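# Flip a two-colored wooden block end over end

## Task

The wooden block rests on one of its long, narrow sides with its black face upward; one end is green and the other yellow. Lift it, rotate it end-for-end inside the hand, and put it back on the same spot so the black face is against the table and the green end sits where the yellow end used to be. It counts as failed if the arm (anything other than the hand) contacts the block; if anything besides the hand contacts it while it is noticeably tilted or displaced from its spot; if it is released with any part more than a few millimetres above the table, unless one end has already rested on the table briefly; or if it slides more than a few millimetres in the hand while being set down. The final placement must stand on its own without the robot holding it: open the hand and withdraw it at the end.

## Robot and tools

Robot: one six-joint arm ending in a five-finger right hand. There is a single arm, so every motion argument is one list of numbers, not one list per arm.

Scene frame (used in results): origin on the table top straight under the arm base, +z up, +y to the left when facing along +x. Positions are in metres, orientation as a quaternion w,x,y,z. The arm base may be tilted, and reported positions grow less exact at long reach.

Hand point: a point rigidly tied to the palm, 0.05 m in front of it, where the index pad and thumb tip meet in a pinch. Its own axes: +z runs along the straightened fingers, +y points out of the palm, +x runs across the palm toward the index-to-little side, away from the thumb. Straight fingers extend 0.06-0.07 m past the point along +z. Across the palm the hand spans 0.08 m on the little-finger side, and on the thumb side 0.02 m when the thumb is turned fully in front of the palm, up to 0.09 m otherwise. A rigid bracket on the little-finger side of the wrist extends 0.03 m beyond the point along +y and 0.11 m across the palm; it can strike the block or table.

A row is 14 numbers, each in [-1, 1]: dx, dy, dz, rx, ry, rz, little, ring, middle, index, thumb_bend, thumb_turn, force_limit, speed. The first six are an offset of the hand point, not a pose: measured from the hand point's measured pose when the action began (for a call's first action, the pose last reported in a result), expressed in the hand point's own axes. Every row in an action is relative to that same start, not to the preceding row. Scale: 1.0 equals 0.6 m for dx, dy, dz and 180 degrees for the rotation vector rx, ry, rz (one combined rotation). The six finger numbers are absolute targets: -1 straight/open, +1 fully curled; for thumb_turn -1 is beside the palm, +1 opposite the fingers. A pinch is roughly index +0.22, thumb_bend +0.75, thumb_turn +0.57. force_limit maps -1 to about 0 N and +1 to 10 N at the fingertip (15 N for both thumb motors); it only stops closing motors. speed maps -1 to nearly still and +1 to full speed, where a full finger travel takes 0.6 s. Use speed -0.9 or lower for gentle grips, since fast fingers overshoot the force limit. For a whole-hand wrap on a 0.035-0.08 m object, turn the thumb fully in front of the palm before reaching it.

execute_actions(actions): a list of actions, each a table of up to 15 rows, one row per 1/30 s step; short tables repeat their final row to fill 15 steps. An empty list just returns the current state and images. Per step the commanded pose is clipped to within 100 mm and 16 degrees of the measured one, so large offsets need several actions. Motion lags commands by about 0.17 s.

move(target, speed, stop_force, blocking): target is one 14-number row as above, with the offset taken from the pose in the latest result that shows one; the hand numbers are sent at the start. The hand point travels a straight path, turning the shorter way. speed is the path's top speed in m/s, 0.002-0.5 (default 0.25), rotation up to twice that in rad/s; paths last 0.5-10 s. The path ignores obstacles. stop_force (N, 9-40) ends the path once the wrist sensor reads that much extra push against the motion for two steps; the hand then backs up two steps and holds. Use it only with slow, non-rotating moves, and omit it when backing away from something you press. Without it the arm is stiff, so aiming even slightly past a firm contact can fault. blocking=false returns after 0.5 s while motion continues; not allowed with stop_force; further actions are refused until wait or stop shows the end. The result adds a move: line: done, contact, held, off_target, moving, fault, plus limits such as paced (pose clipped) or held (steps blocked), and distance from target.

wait(seconds): 0-10, the robot keeps its last command; returns early if a move ends. stop(): brakes a running move, needing room. zoom_image(camera, region): camera cam_high or cam_wrist, region [x0, y0, x1, y1] in pixels from the top-left, at most 504 by 504. show_instructions(): shows the reference image pages. finished_scene(scene): integer, ends the current scene irreversibly; first release the block and pull away.

Results: hand point pose and velocities; a Hand target line (where the controller now drives); pose unreachable if the clearance check altered a command; step readings of end_effector_position, with HELD where a row was held back; joint positions and torques (noisy, offset, not zero in free air); hand_measured, hand_stopped_by (moving, target, force, stalled, fault) and hand_load_n (positive when pushed open), each six values in the motor order above. Loads near 0 mean the grip is lost. Wrist force and torque are given in the hand point axes, with offsets up to about 4 N, noise, and saturation near 50 N. Images come from cam_high then cam_wrist, 896x504.

Finger behaviour: a motor starts only when its target changes by 0.01 or more, then locks on arrival or at the force limit; resending identical numbers keeps the grip. To tighten, raise force_limit and send a target beyond hand_measured; to loosen, send one more open than hand_measured.

Avoid: the arm or bracket touching the block, letting the block fall or dropping it from height, knocking anything off the table, fast impacts and hard pressing. Contact forces of 150 N or joint torque at its limit (wrist joints 25.4 N m, others 136 N m, held weight included) stop the arm for 10 s. Holding loads heats motors: a warning appears from 70 °C and the brakes engage at 85 °C.

Each tool is called as a command line: name --argument value for each argument, lists and objects as JSON in quotes; but a table of rows of numbers goes row by row, as --pt "numbers of a row", without its own name.

Reference images:

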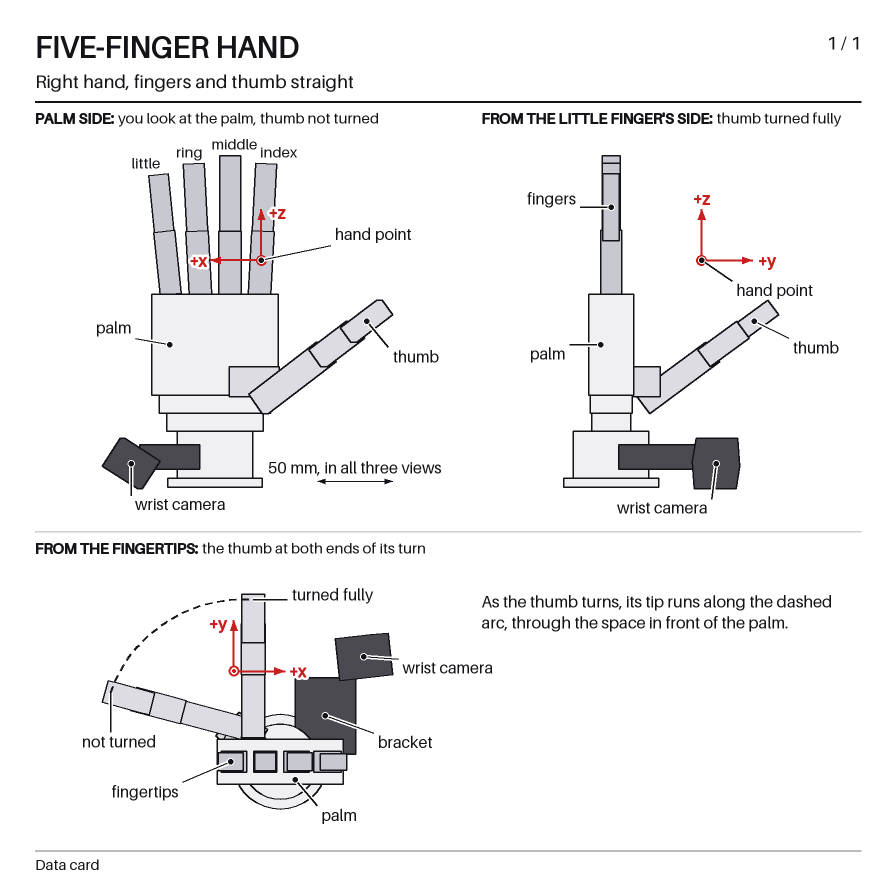

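## Session

execute_actions --actions '[]'

Scene clock: 0.00 s.
end_effector_position=(+0.4582, -0.2451, +0.1620) hand_measured=(-1.000, -1.000, -1.000, -1.000, -1.000, -1.000) hand_load_n=(+0.0, +0.0, +0.0, +0.0, +0.0, +0.0) hand_stopped_by=(target, target, target, target, target, target) hand_force_limit=0.00 hand_speed=-0.80 end_effector_quat_wxyz=(+0.017, +0.952, +0.186, +0.242) end_effector_velocity=(+0.000, +0.000, -0.000) end_effector_angular_velocity=(+0.000, -0.000, +0.000)
Joint positions: [-0.796 -1.604  1.884  0.739  1.209  0.413]
Joint velocities: [ 0.     0.     0.    -0.    -0.001 -0.   ]
Joint torques (N m, as the arm reports them, + toward a larger angle): no reading
Wrist force (N, on the end effector, along its own x y z axes, offset not removed): no reading
Wrist torque (N m, same axes, about the end effector's origin, offset not removed): no reading
Hand target: +0.458, -0.245, +0.162; +0.017, +0.952, +0.186, +0.242

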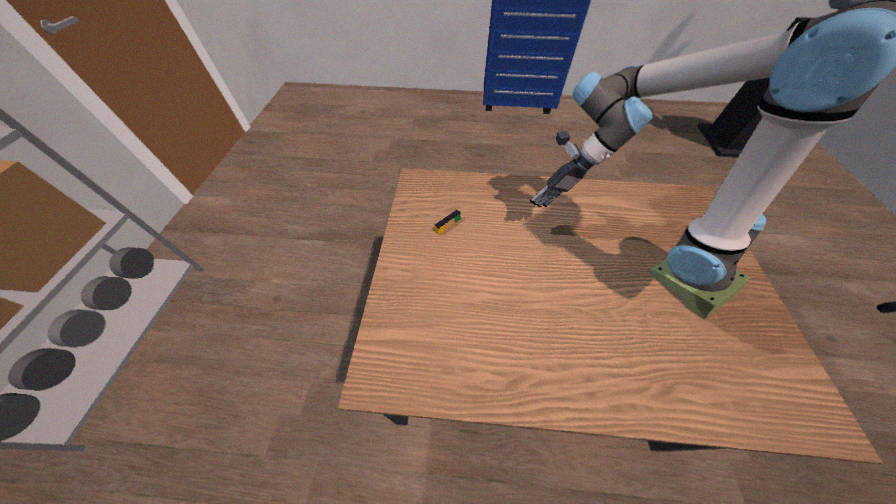

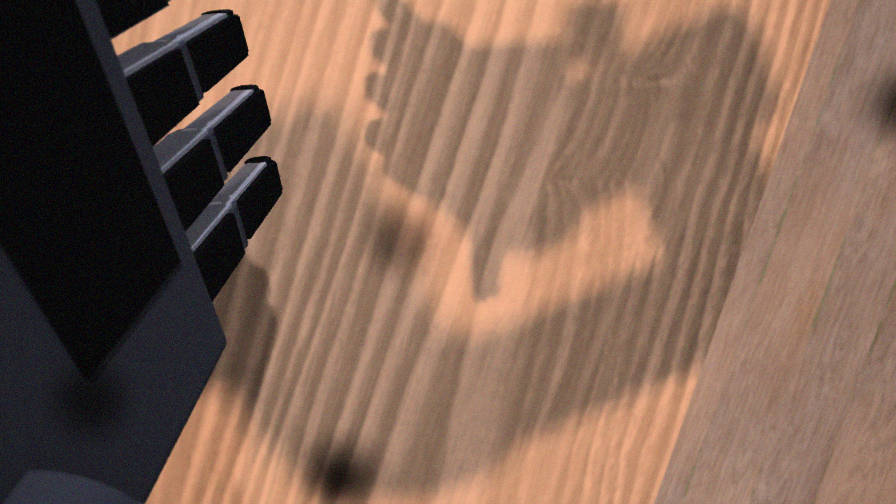

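zoom_image --camera "cam_high" --region '[390, 150, 630, 285]'

Region (390, 150, 630, 285) of cam_high's 896x504 image, scaled by 2.100, with more detail than that image has; it fills the top 284 rows of this view, and the rest is white.

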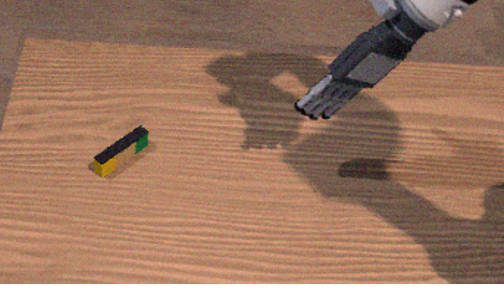

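move --target '[0.377,0.058,0.013,0,0,0,-1,-1,-1,0,0.5,0.57,0,0.5]'

Scene clock: 21.27 s.
end_effector_position=(+0.6578, -0.1950, +0.2624) hand_measured=(-1.000, -1.000, -1.000, +0.000, +0.500, +0.570) hand_load_n=(+0.0, +0.0, +0.0, +0.0, +0.0, +0.0) hand_stopped_by=(target, target, target, target, target, target) hand_force_limit=0.00 hand_speed=0.50 end_effector_quat_wxyz=(+0.017, +0.952, +0.186, +0.243) end_effector_velocity=(+0.002, +0.001, +0.000) end_effector_angular_velocity=(+0.000, +0.003, +0.001)
Joint positions: [-0.347 -1.229  1.127  1.029  1.464  0.794]
Joint velocities: [ 0.003  0.007 -0.011  0.007  0.002  0.002]
Joint torques (N m, as the arm reports them, + toward a larger angle): [ 16.27 -33.28 -28.93   3.47   1.2    1.56]
Wrist force (N, on the end effector, along its own x y z axes, offset not removed): [3.0 -2.8 -1.9]
Wrist torque (N m, same axes, about the end effector's origin, offset not removed): [-0.59 -0.32 0.32]
Hand target: +0.658, -0.195, +0.262; +0.017, +0.952, +0.186, +0.243
Off the commanded pose: 0.000 m, 0 deg.
move: done

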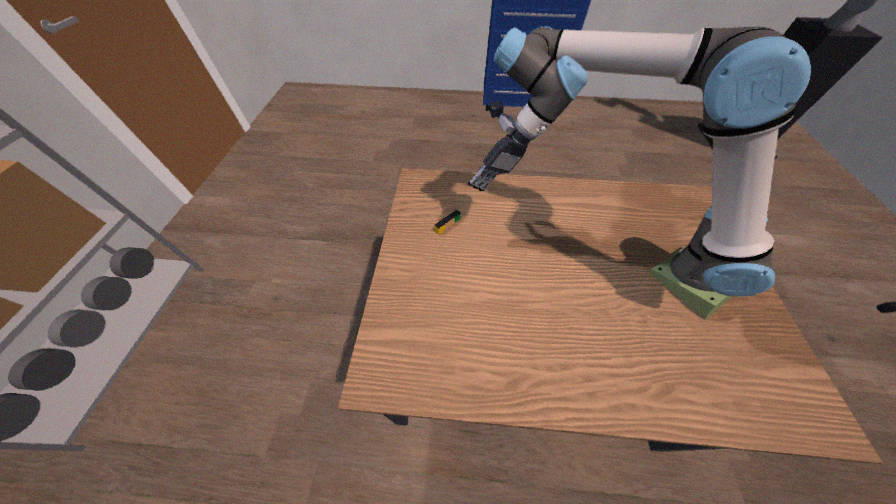

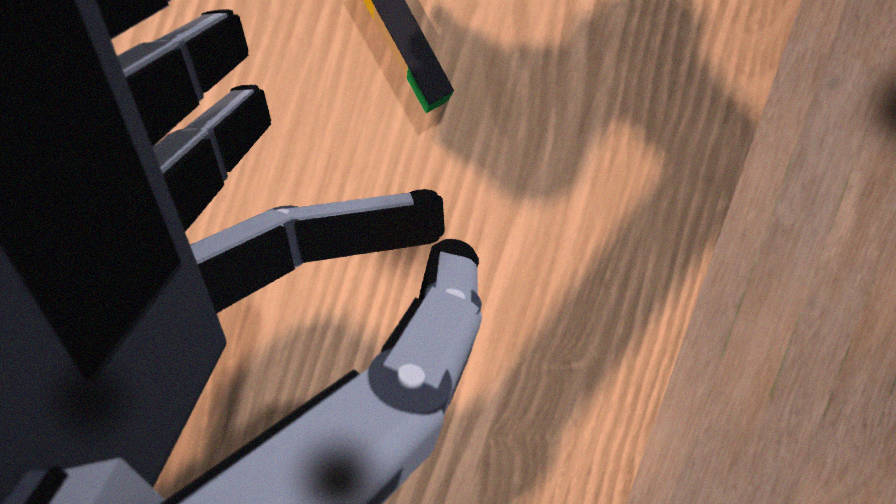

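move --target '[0.057,-0.02,0.273,-0.107,0.361,0.569,-1,-1,-1,-0.25,0.5,0.57,0,0.5]'

zoom_image --camera "cam_high" --region '[390, 150, 630, 285]'

Scene clock: 39.13 s.
end_effector_position=(+0.7580, -0.1616, +0.1323) hand_measured=(-1.000, -1.000, -1.000, -0.250, +0.500, +0.570) hand_load_n=(+0.0, +0.0, +0.0, +0.0, +0.0, +0.0) hand_stopped_by=(target, target, target, target, target, target) hand_force_limit=0.00 hand_speed=0.50 end_effector_quat_wxyz=(+0.125, -0.477, +0.634, -0.596) end_effector_velocity=(+0.000, +0.000, -0.001) end_effector_angular_velocity=(+0.005, -0.002, -0.008)
Joint positions: [-0.151 -1.156  1.544 -0.375  2.123  2.655]
Joint velocities: [ 0.002  0.004 -0.004  0.001  0.008  0.008]
Joint torques (N m, as the arm reports them, + toward a larger angle): [ 16.28 -33.97 -32.19  -2.85   0.77   1.28]
Wrist force (N, on the end effector, along its own x y z axes, offset not removed): [-1.9 2.7 -4.1]
Wrist torque (N m, same axes, about the end effector's origin, offset not removed): [0.59 0.43 0.26]
Hand target: +0.758, -0.162, +0.132; +0.125, -0.476, +0.634, -0.596
Off the commanded pose: 0.000 m, 0 deg.
move: done

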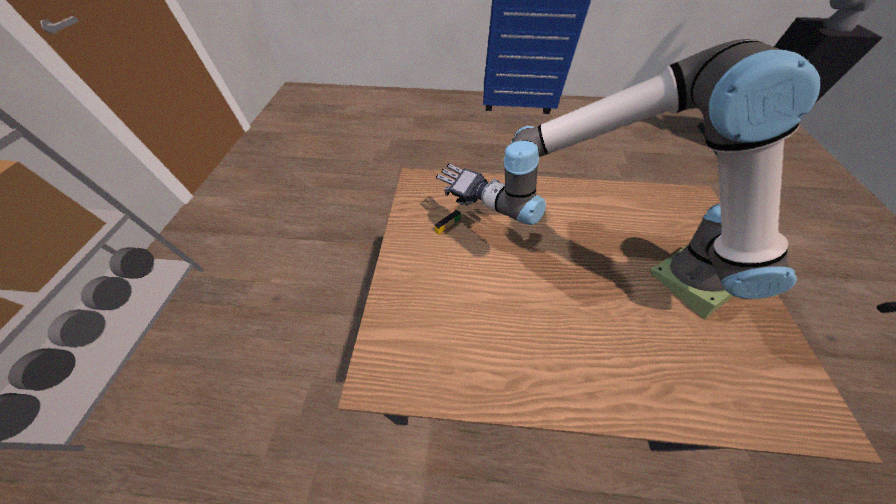

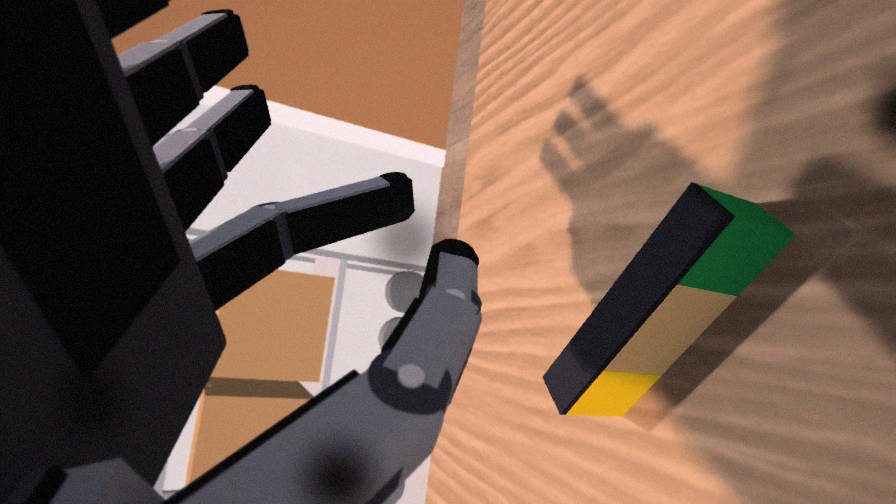

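Region (390, 150, 630, 285) of cam_high's 896x504 image, scaled by 2.100, with more detail than that image has; it fills the top 284 rows of this view, and the rest is white.

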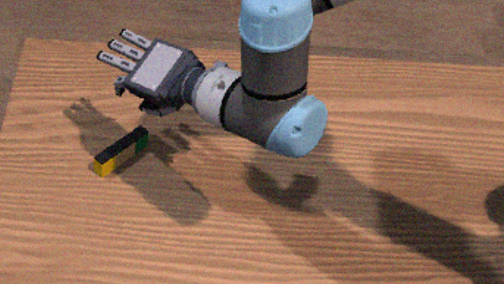

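move --target '[-0.02,0.098,0.026,0,0,0,-1,-1,-1,-0.4,0.5,0.57,0,0.5]' --speed 0.1

zoom_image --camera "cam_high" --region '[410, 170, 570, 260]'

Scene clock: 46.47 s.
end_effector_position=(+0.7487, -0.1722, +0.0721) hand_measured=(-1.000, -1.000, -1.000, -0.400, +0.500, +0.570) hand_load_n=(+0.0, +0.0, +0.0, +0.0, +0.0, +0.0) hand_stopped_by=(target, target, target, target, target, target) hand_force_limit=0.00 hand_speed=0.50 end_effector_quat_wxyz=(+0.125, -0.477, +0.634, -0.596) end_effector_velocity=(+0.001, -0.001, -0.001) end_effector_angular_velocity=(-0.000, -0.004, -0.001)
Joint positions: [-0.194 -1.1    1.622 -0.509  2.081  2.654]
Joint velocities: [-0.001  0.002  0.    -0.005 -0.001  0.001]
Joint torques (N m, as the arm reports them, + toward a larger angle): [  2.73 -34.3   -1.43  -2.6   -1.65  -1.82]
Wrist force (N, on the end effector, along its own x y z axes, offset not removed): [1.4 2.2 -0.8]
Wrist torque (N m, same axes, about the end effector's origin, offset not removed): [0.07 -0.24 0.29]
Hand target: +0.749, -0.172, +0.072; +0.125, -0.477, +0.634, -0.596
Off the commanded pose: 0.000 m, 0 deg.
move: done

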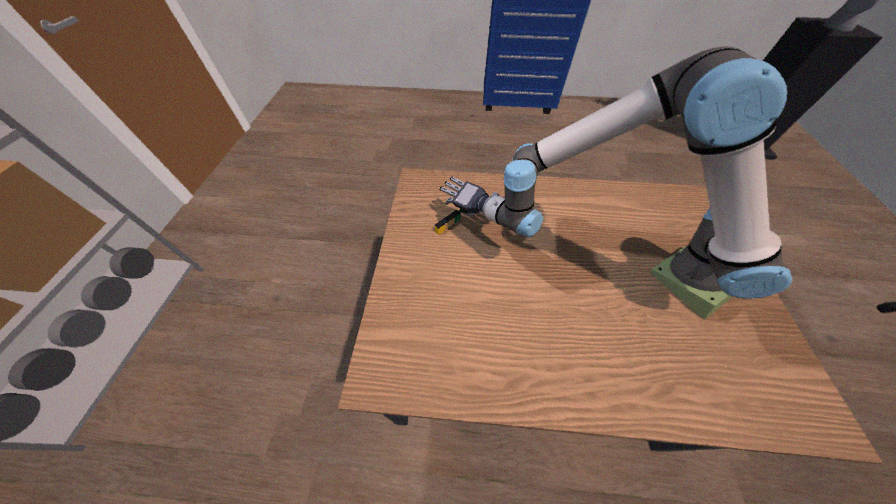

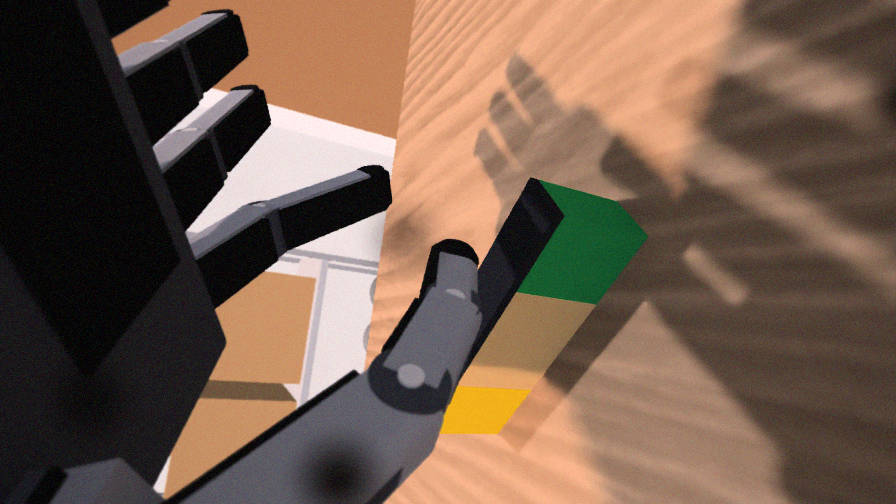

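Region (410, 170, 570, 260) of cam_high's 896x504 image, scaled by 3.150, with more detail than that image has; it fills the top 284 rows of this view, and the rest is white.

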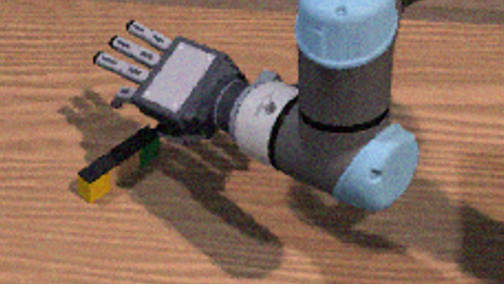

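move --target '[0,0.011,-0.04,0,0,0,-1,-1,-1,-0.75,0.5,0.57,0,0.5]' --speed 0.05

move --target '[-0.011,0.052,0.014,0,0,0,-1,-1,-1,-0.75,0.5,0.57,0,0.5]' --speed 0.03

zoom_image --camera "cam_high" --region '[410, 170, 570, 260]'

Scene clock: 53.00 s.
end_effector_position=(+0.7284, -0.1581, +0.0725) hand_measured=(-1.000, -1.000, -1.000, -0.750, +0.500, +0.570) hand_load_n=(+0.0, +0.0, +0.0, +0.0, +0.0, +0.0) hand_stopped_by=(target, target, target, target, target, target) hand_force_limit=0.00 hand_speed=0.50 end_effector_quat_wxyz=(+0.125, -0.477, +0.634, -0.596) end_effector_velocity=(-0.001, +0.001, +0.001) end_effector_angular_velocity=(+0.000, -0.003, +0.000)
Joint positions: [-0.176 -1.133  1.691 -0.544  2.098  2.654]
Joint velocities: [ 0.002 -0.003  0.004 -0.004  0.001  0.001]
Joint torques (N m, as the arm reports them, + toward a larger angle): [ 14.7  -53.73  -1.24  -3.22   1.57   0.76]
Wrist force (N, on the end effector, along its own x y z axes, offset not removed): [2.2 0.0 -3.4]
Wrist torque (N m, same axes, about the end effector's origin, offset not removed): [-0.02 -0.09 0.28]
Hand target: +0.728, -0.158, +0.072; +0.125, -0.477, +0.634, -0.596
Off the commanded pose: 0.000 m, 0 deg.
move: done

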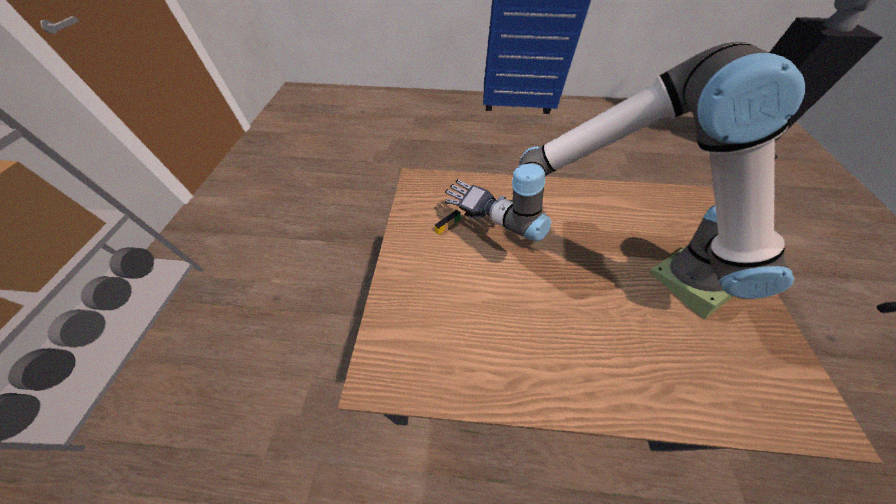

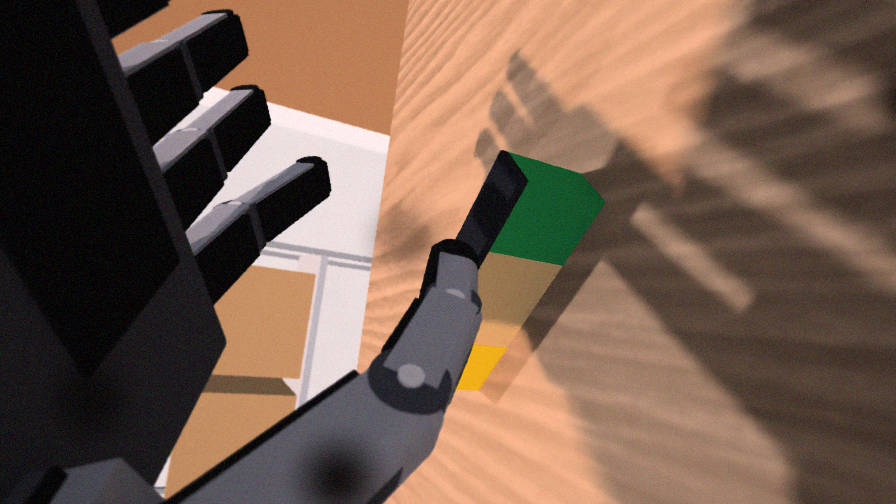

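Scene clock: 54.43 s.
end_effector_position=(+0.7237, -0.1636, +0.0405) hand_measured=(-1.000, -1.000, -1.000, -0.750, +0.500, +0.570) hand_load_n=(+0.0, +0.0, +0.0, +0.0, +0.0, +0.0) hand_stopped_by=(target, target, target, target, target, target) hand_force_limit=0.00 hand_speed=0.50 end_effector_quat_wxyz=(+0.125, -0.477, +0.634, -0.596) end_effector_velocity=(+0.000, +0.000, -0.002) end_effector_angular_velocity=(+0.001, -0.001, +0.001)
Joint positions: [-0.199 -1.094  1.723 -0.616  2.075  2.654]
Joint velocities: [-0.001  0.002  0.001 -0.003 -0.002  0.001]
Joint torques (N m, as the arm reports them, + toward a larger angle): [  4.51 -36.43  -2.59  -2.64  -1.99  -1.49]
Wrist force (N, on the end effector, along its own x y z axes, offset not removed): [2.8 1.0 -3.1]
Wrist torque (N m, same axes, about the end effector's origin, offset not removed): [0.07 -0.08 0.49]
Hand target: +0.724, -0.164, +0.040; +0.125, -0.477, +0.634, -0.596
Off the commanded pose: 0.000 m, 0 deg.
move: done

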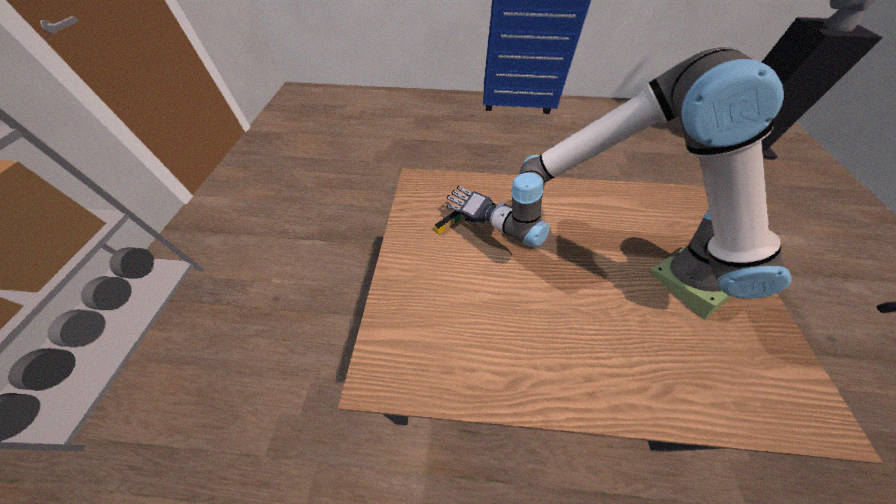

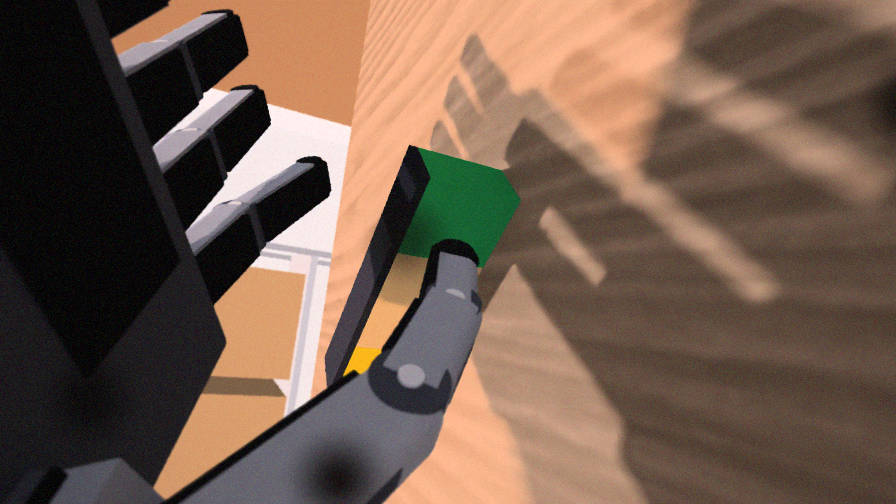

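Region (410, 170, 570, 260) of cam_high's 896x504 image, scaled by 3.150, with more detail than that image has; it fills the top 284 rows of this view, and the rest is white.

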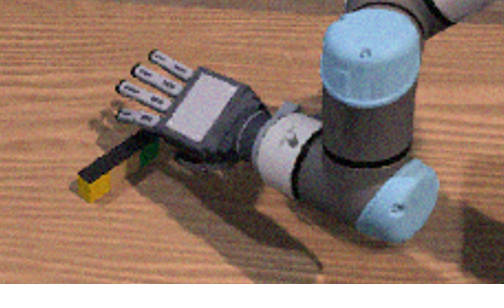

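move --target '[0.005,0.009,0.015,0,0,0,-1,-1,-1,-0.75,0.5,0.57,0,0.5]' --speed 0.02

move --target '[0,0,0,0,0,0,-1,-1,-1,-0.3,0.5,0.57,-0.7,-0.6]'

Scene clock: 58.47 s.
end_effector_position=(+0.7262, -0.1724, +0.0347) hand_measured=(-1.000, -1.000, -1.000, -0.750, +0.500, +0.570) hand_load_n=(+0.0, +0.0, +0.0, +0.0, +0.0, +0.0) hand_stopped_by=(target, target, target, target, target, target) hand_force_limit=0.00 hand_speed=0.50 end_effector_quat_wxyz=(+0.125, -0.477, +0.634, -0.596) end_effector_velocity=(+0.000, -0.001, -0.001) end_effector_angular_velocity=(-0.001, +0.001, +0.001)
Joint positions: [-0.216 -1.083  1.716 -0.62   2.058  2.654]
Joint velocities: [-0.002  0.002 -0.002  0.001 -0.002 -0.001]
Joint torques (N m, as the arm reports them, + toward a larger angle): [  1.98 -33.21 -29.89  -2.91  -2.19  -1.71]
Wrist force (N, on the end effector, along its own x y z axes, offset not removed): [-0.2 -5.6 -3.4]
Wrist torque (N m, same axes, about the end effector's origin, offset not removed): [-0.68 0.13 0.16]
Hand target: +0.726, -0.173, +0.035; +0.125, -0.477, +0.634, -0.596
Off the commanded pose: 0.000 m, 0 deg.
move: done

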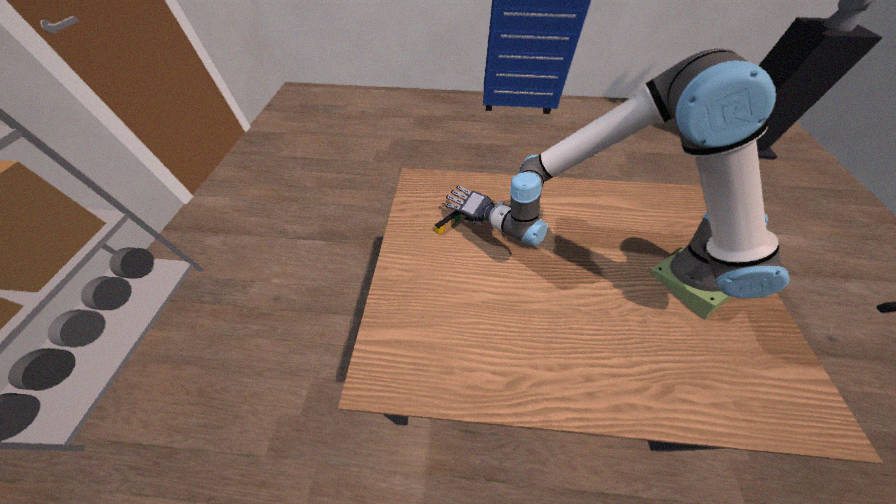

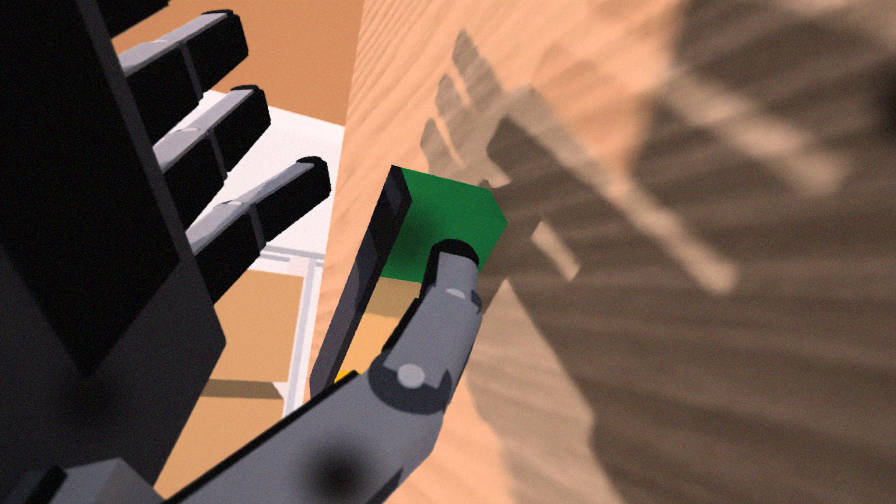

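Scene clock: 59.43 s.
end_effector_position=(+0.7262, -0.1724, +0.0347) hand_measured=(-1.000, -1.000, -1.000, -0.300, +0.500, +0.570) hand_load_n=(+0.0, +0.0, +0.0, +0.0, +0.0, +0.0) hand_stopped_by=(target, target, target, target, target, target) hand_force_limit=-0.70 hand_speed=-0.60 end_effector_quat_wxyz=(+0.125, -0.477, +0.634, -0.596) end_effector_velocity=(-0.001, -0.000, -0.001) end_effector_angular_velocity=(-0.001, +0.002, -0.000)
Joint positions: [-0.216 -1.083  1.716 -0.62   2.058  2.654]
Joint velocities: [-0.001 -0.     0.001  0.     0.    -0.001]
Joint torques (N m, as the arm reports them, + toward a larger angle): [ 15.75 -55.27 -16.58  -1.76   1.46  -1.73]
Wrist force (N, on the end effector, along its own x y z axes, offset not removed): [1.7 -2.0 -3.5]
Wrist torque (N m, same axes, about the end effector's origin, offset not removed): [-0.28 0.19 0.26]
Hand target: +0.726, -0.172, +0.035; +0.125, -0.477, +0.634, -0.596
Off the commanded pose: 0.000 m, 0 deg.
move: done

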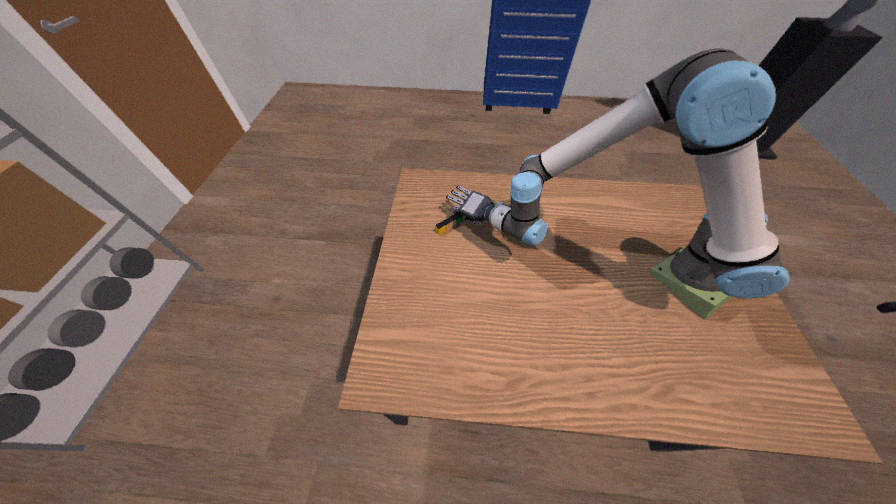

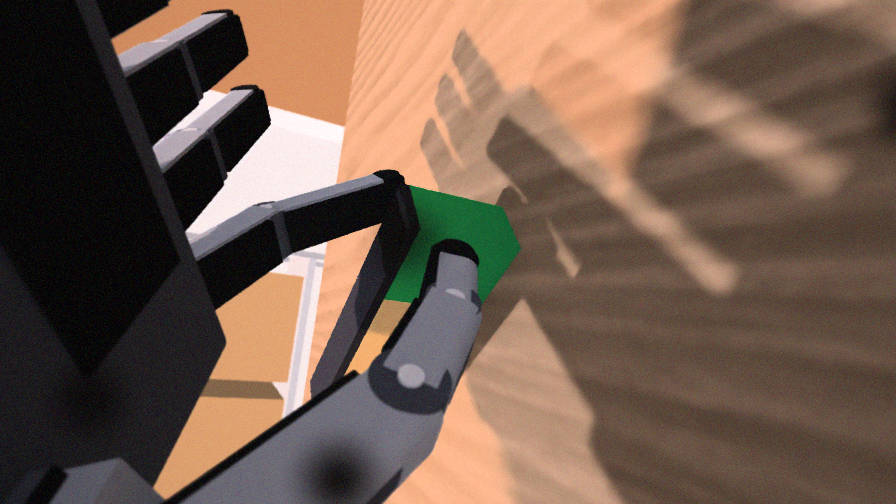

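move --target '[0,0,0,0,0,0,-1,-1,-1,-0.55,0.75,0.57,-0.7,0.3]'

move --target '[0,-0.01,0.02,0,0,0,-1,-1,-1,-0.55,0.75,0.57,-0.7,0.3]' --speed 0.015

zoom_image --camera "cam_high" --region '[420, 180, 520, 240]'

Scene clock: 63.87 s.
end_effector_position=(+0.7262, -0.1724, +0.0347) hand_measured=(-1.000, -1.000, -1.000, -0.550, +0.750, +0.570) hand_load_n=(+0.0, +0.0, +0.0, +0.0, +0.0, +0.0) hand_stopped_by=(target, target, target, target, target, target) hand_force_limit=-0.70 hand_speed=0.30 end_effector_quat_wxyz=(+0.125, -0.477, +0.634, -0.596) end_effector_velocity=(+0.000, +0.000, +0.000) end_effector_angular_velocity=(-0.001, +0.000, +0.001)
Joint positions: [-0.216 -1.083  1.716 -0.62   2.058  2.654]
Joint velocities: [ 0.001 -0.     0.    -0.001 -0.    -0.001]
Joint torques (N m, as the arm reports them, + toward a larger angle): [ 12.95 -43.92  -6.41   0.67   1.32  -1.39]
Wrist force (N, on the end effector, along its own x y z axes, offset not removed): [-1.6 -1.8 0.0]
Wrist torque (N m, same axes, about the end effector's origin, offset not removed): [-0.36 0.16 0.15]
Hand target: +0.726, -0.172, +0.035; +0.125, -0.477, +0.634, -0.596
Off the commanded pose: 0.000 m, 0 deg.
move: done

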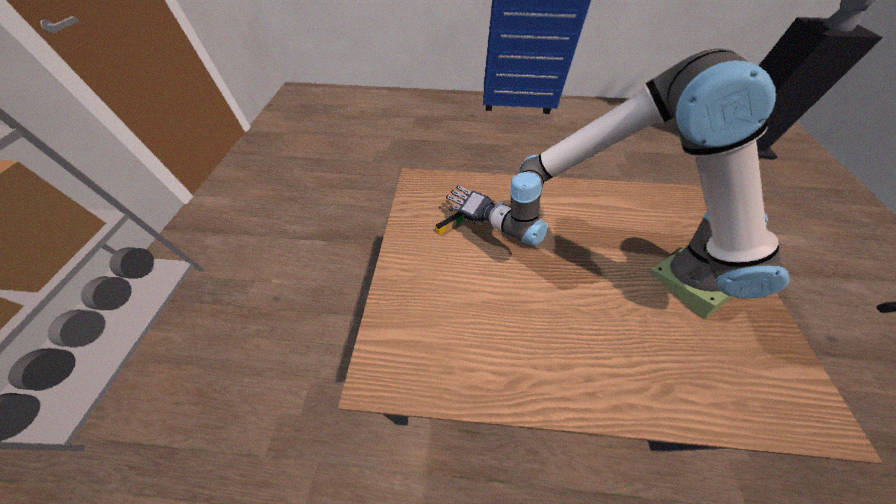

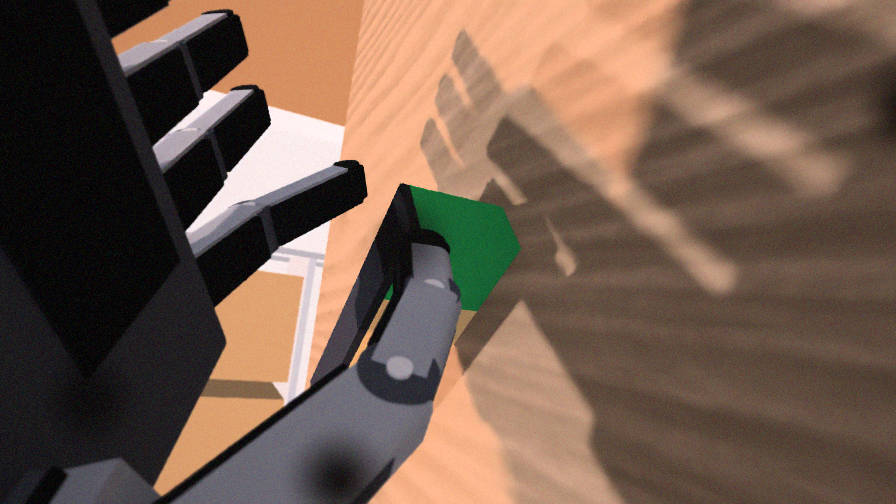

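Scene clock: 65.03 s.
end_effector_position=(+0.7375, -0.1790, +0.0369) hand_measured=(-1.000, -1.000, -1.000, -0.550, +0.750, +0.570) hand_load_n=(+0.0, +0.0, +0.0, +0.0, +0.0, +0.0) hand_stopped_by=(target, target, target, target, target, target) hand_force_limit=-0.70 hand_speed=0.30 end_effector_quat_wxyz=(+0.125, -0.477, +0.634, -0.596) end_effector_velocity=(+0.002, -0.001, +0.000) end_effector_angular_velocity=(+0.000, +0.001, +0.000)
Joint positions: [-0.222 -1.069  1.677 -0.595  2.052  2.654]
Joint velocities: [-0.001  0.002 -0.006  0.005 -0.001  0.   ]
Joint torques (N m, as the arm reports them, + toward a larger angle): [  3.24 -34.48 -30.13   1.5   -1.92  -1.34]
Wrist force (N, on the end effector, along its own x y z axes, offset not removed): [0.4 -1.5 0.7]
Wrist torque (N m, same axes, about the end effector's origin, offset not removed): [-0.63 0.08 0.20]
Hand target: +0.738, -0.179, +0.037; +0.125, -0.477, +0.634, -0.596
Off the commanded pose: 0.000 m, 0 deg.
move: done

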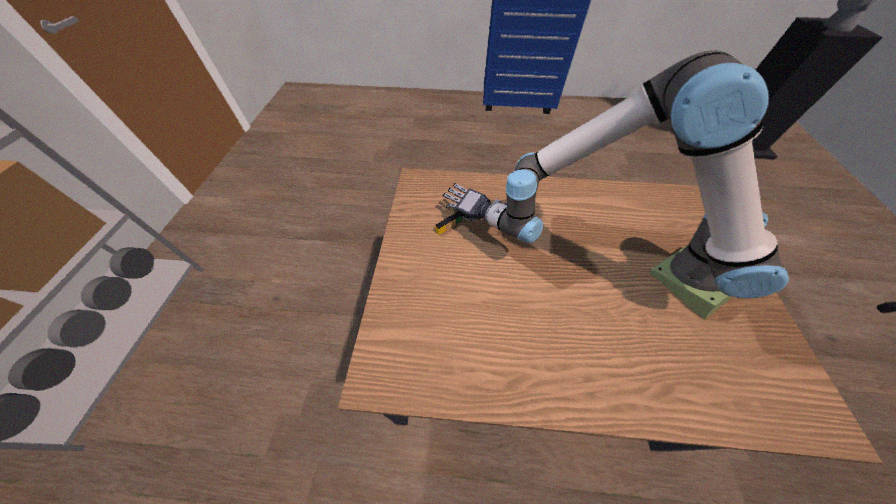

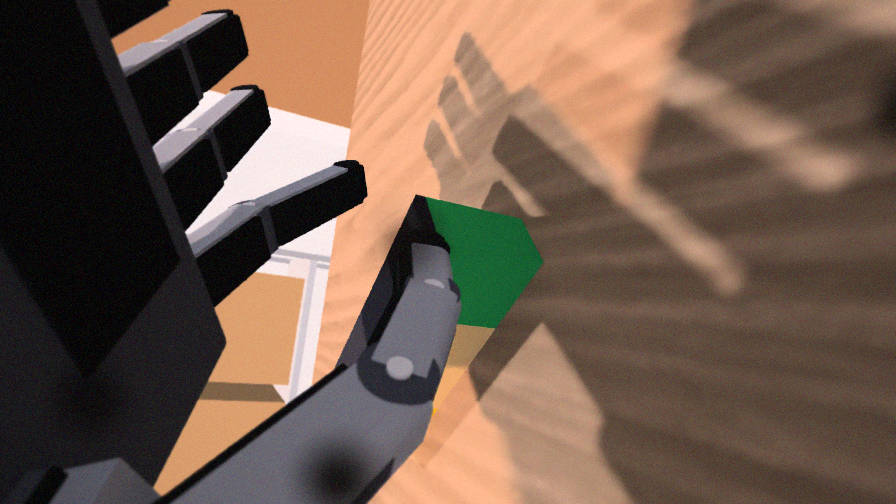

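Region (420, 180, 520, 240) of cam_high's 896x504 image, scaled by 5.040, with more detail than that image has; it fills the top 302 rows of this view, and the rest is white.

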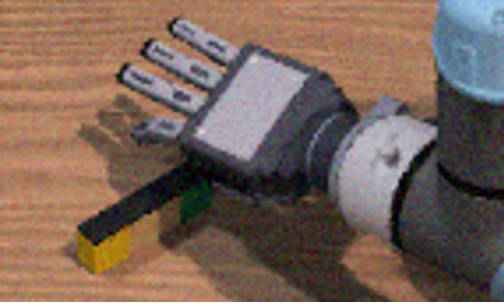

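move --target '[-0.008,0.0175,0,0,0,0,-1,-1,-1,-0.55,0.75,0.57,-0.7,0.3]' --speed 0.015

move --target '[0,0,0,0,0,0,-1,-1,-1,0.2,0.75,0.57,-0.2,-0.8]'

Scene clock: 69.17 s.
end_effector_position=(+0.7352, -0.1771, +0.0259) hand_measured=(-1.000, -1.000, -1.000, -0.550, +0.750, +0.570) hand_load_n=(+0.0, +0.0, +0.0, +0.0, +0.0, +0.0) hand_stopped_by=(target, target, target, target, target, target) hand_force_limit=-0.70 hand_speed=0.30 end_effector_quat_wxyz=(+0.125, -0.477, +0.634, -0.596) end_effector_velocity=(-0.001, +0.000, -0.002) end_effector_angular_velocity=(-0.000, +0.003, +0.000)
Joint positions: [-0.223 -1.055  1.689 -0.621  2.051  2.654]
Joint velocities: [-0.001  0.002  0.001 -0.002 -0.    -0.001]
Joint torques (N m, as the arm reports them, + toward a larger angle): [  2.41 -32.87   0.54  -2.81  -2.15   1.31]
Wrist force (N, on the end effector, along its own x y z axes, offset not removed): [-0.2 -1.0 -3.7]
Wrist torque (N m, same axes, about the end effector's origin, offset not removed): [0.04 0.08 0.06]
Hand target: +0.735, -0.177, +0.026; +0.125, -0.477, +0.634, -0.596
Off the commanded pose: 0.000 m, 0 deg.
move: done

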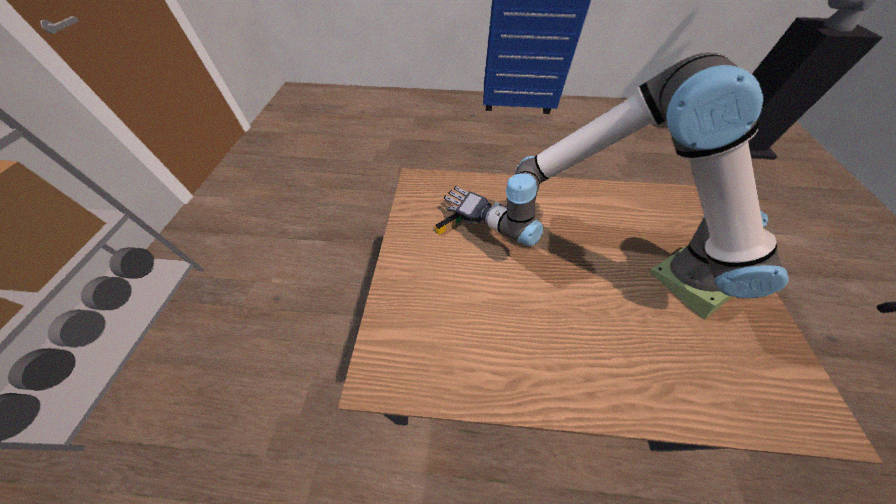

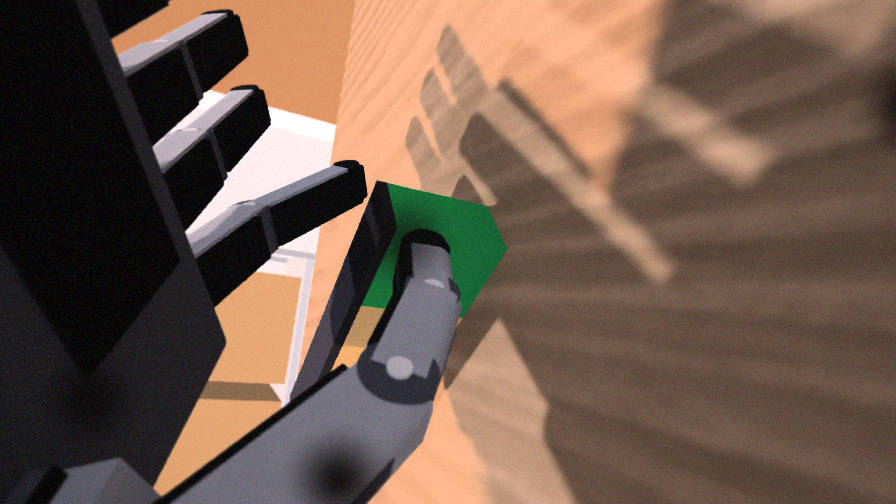

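Scene clock: 70.80 s.
end_effector_position=(+0.7352, -0.1771, +0.0259) hand_measured=(-1.000, -1.000, -1.000, -0.098, +0.748, +0.570) hand_load_n=(+0.0, +0.0, +0.0, +5.0, +2.5, -1.5) hand_stopped_by=(target, target, target, force, target, target) hand_force_limit=-0.20 hand_speed=-0.80 end_effector_quat_wxyz=(+0.125, -0.477, +0.634, -0.596) end_effector_velocity=(-0.000, -0.000, -0.000) end_effector_angular_velocity=(-0.000, +0.001, +0.000)
Joint positions: [-0.223 -1.055  1.689 -0.621  2.051  2.654]
Joint velocities: [-0.    -0.    -0.001  0.001 -0.    -0.001]
Joint torques (N m, as the arm reports them, + toward a larger angle): [  4.81 -52.67 -24.85   1.42  -1.08   1.4 ]
Wrist force (N, on the end effector, along its own x y z axes, offset not removed): [2.4 -0.2 -0.9]
Wrist torque (N m, same axes, about the end effector's origin, offset not removed): [0.40 -0.25 0.48]
Hand target: +0.735, -0.177, +0.026; +0.125, -0.477, +0.634, -0.596
Off the commanded pose: 0.000 m, 0 deg.
move: done

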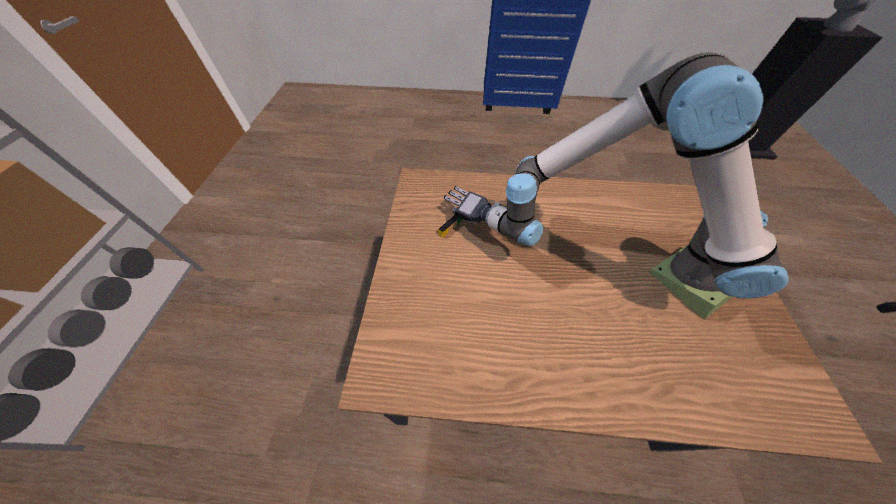

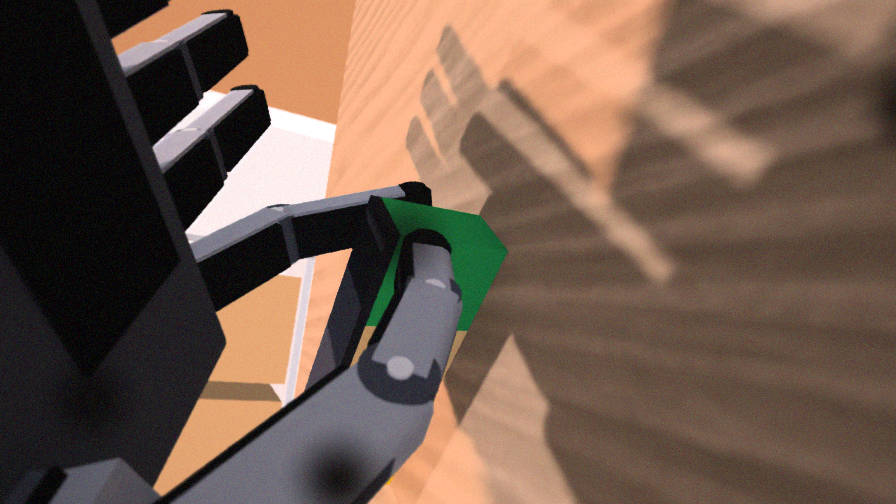

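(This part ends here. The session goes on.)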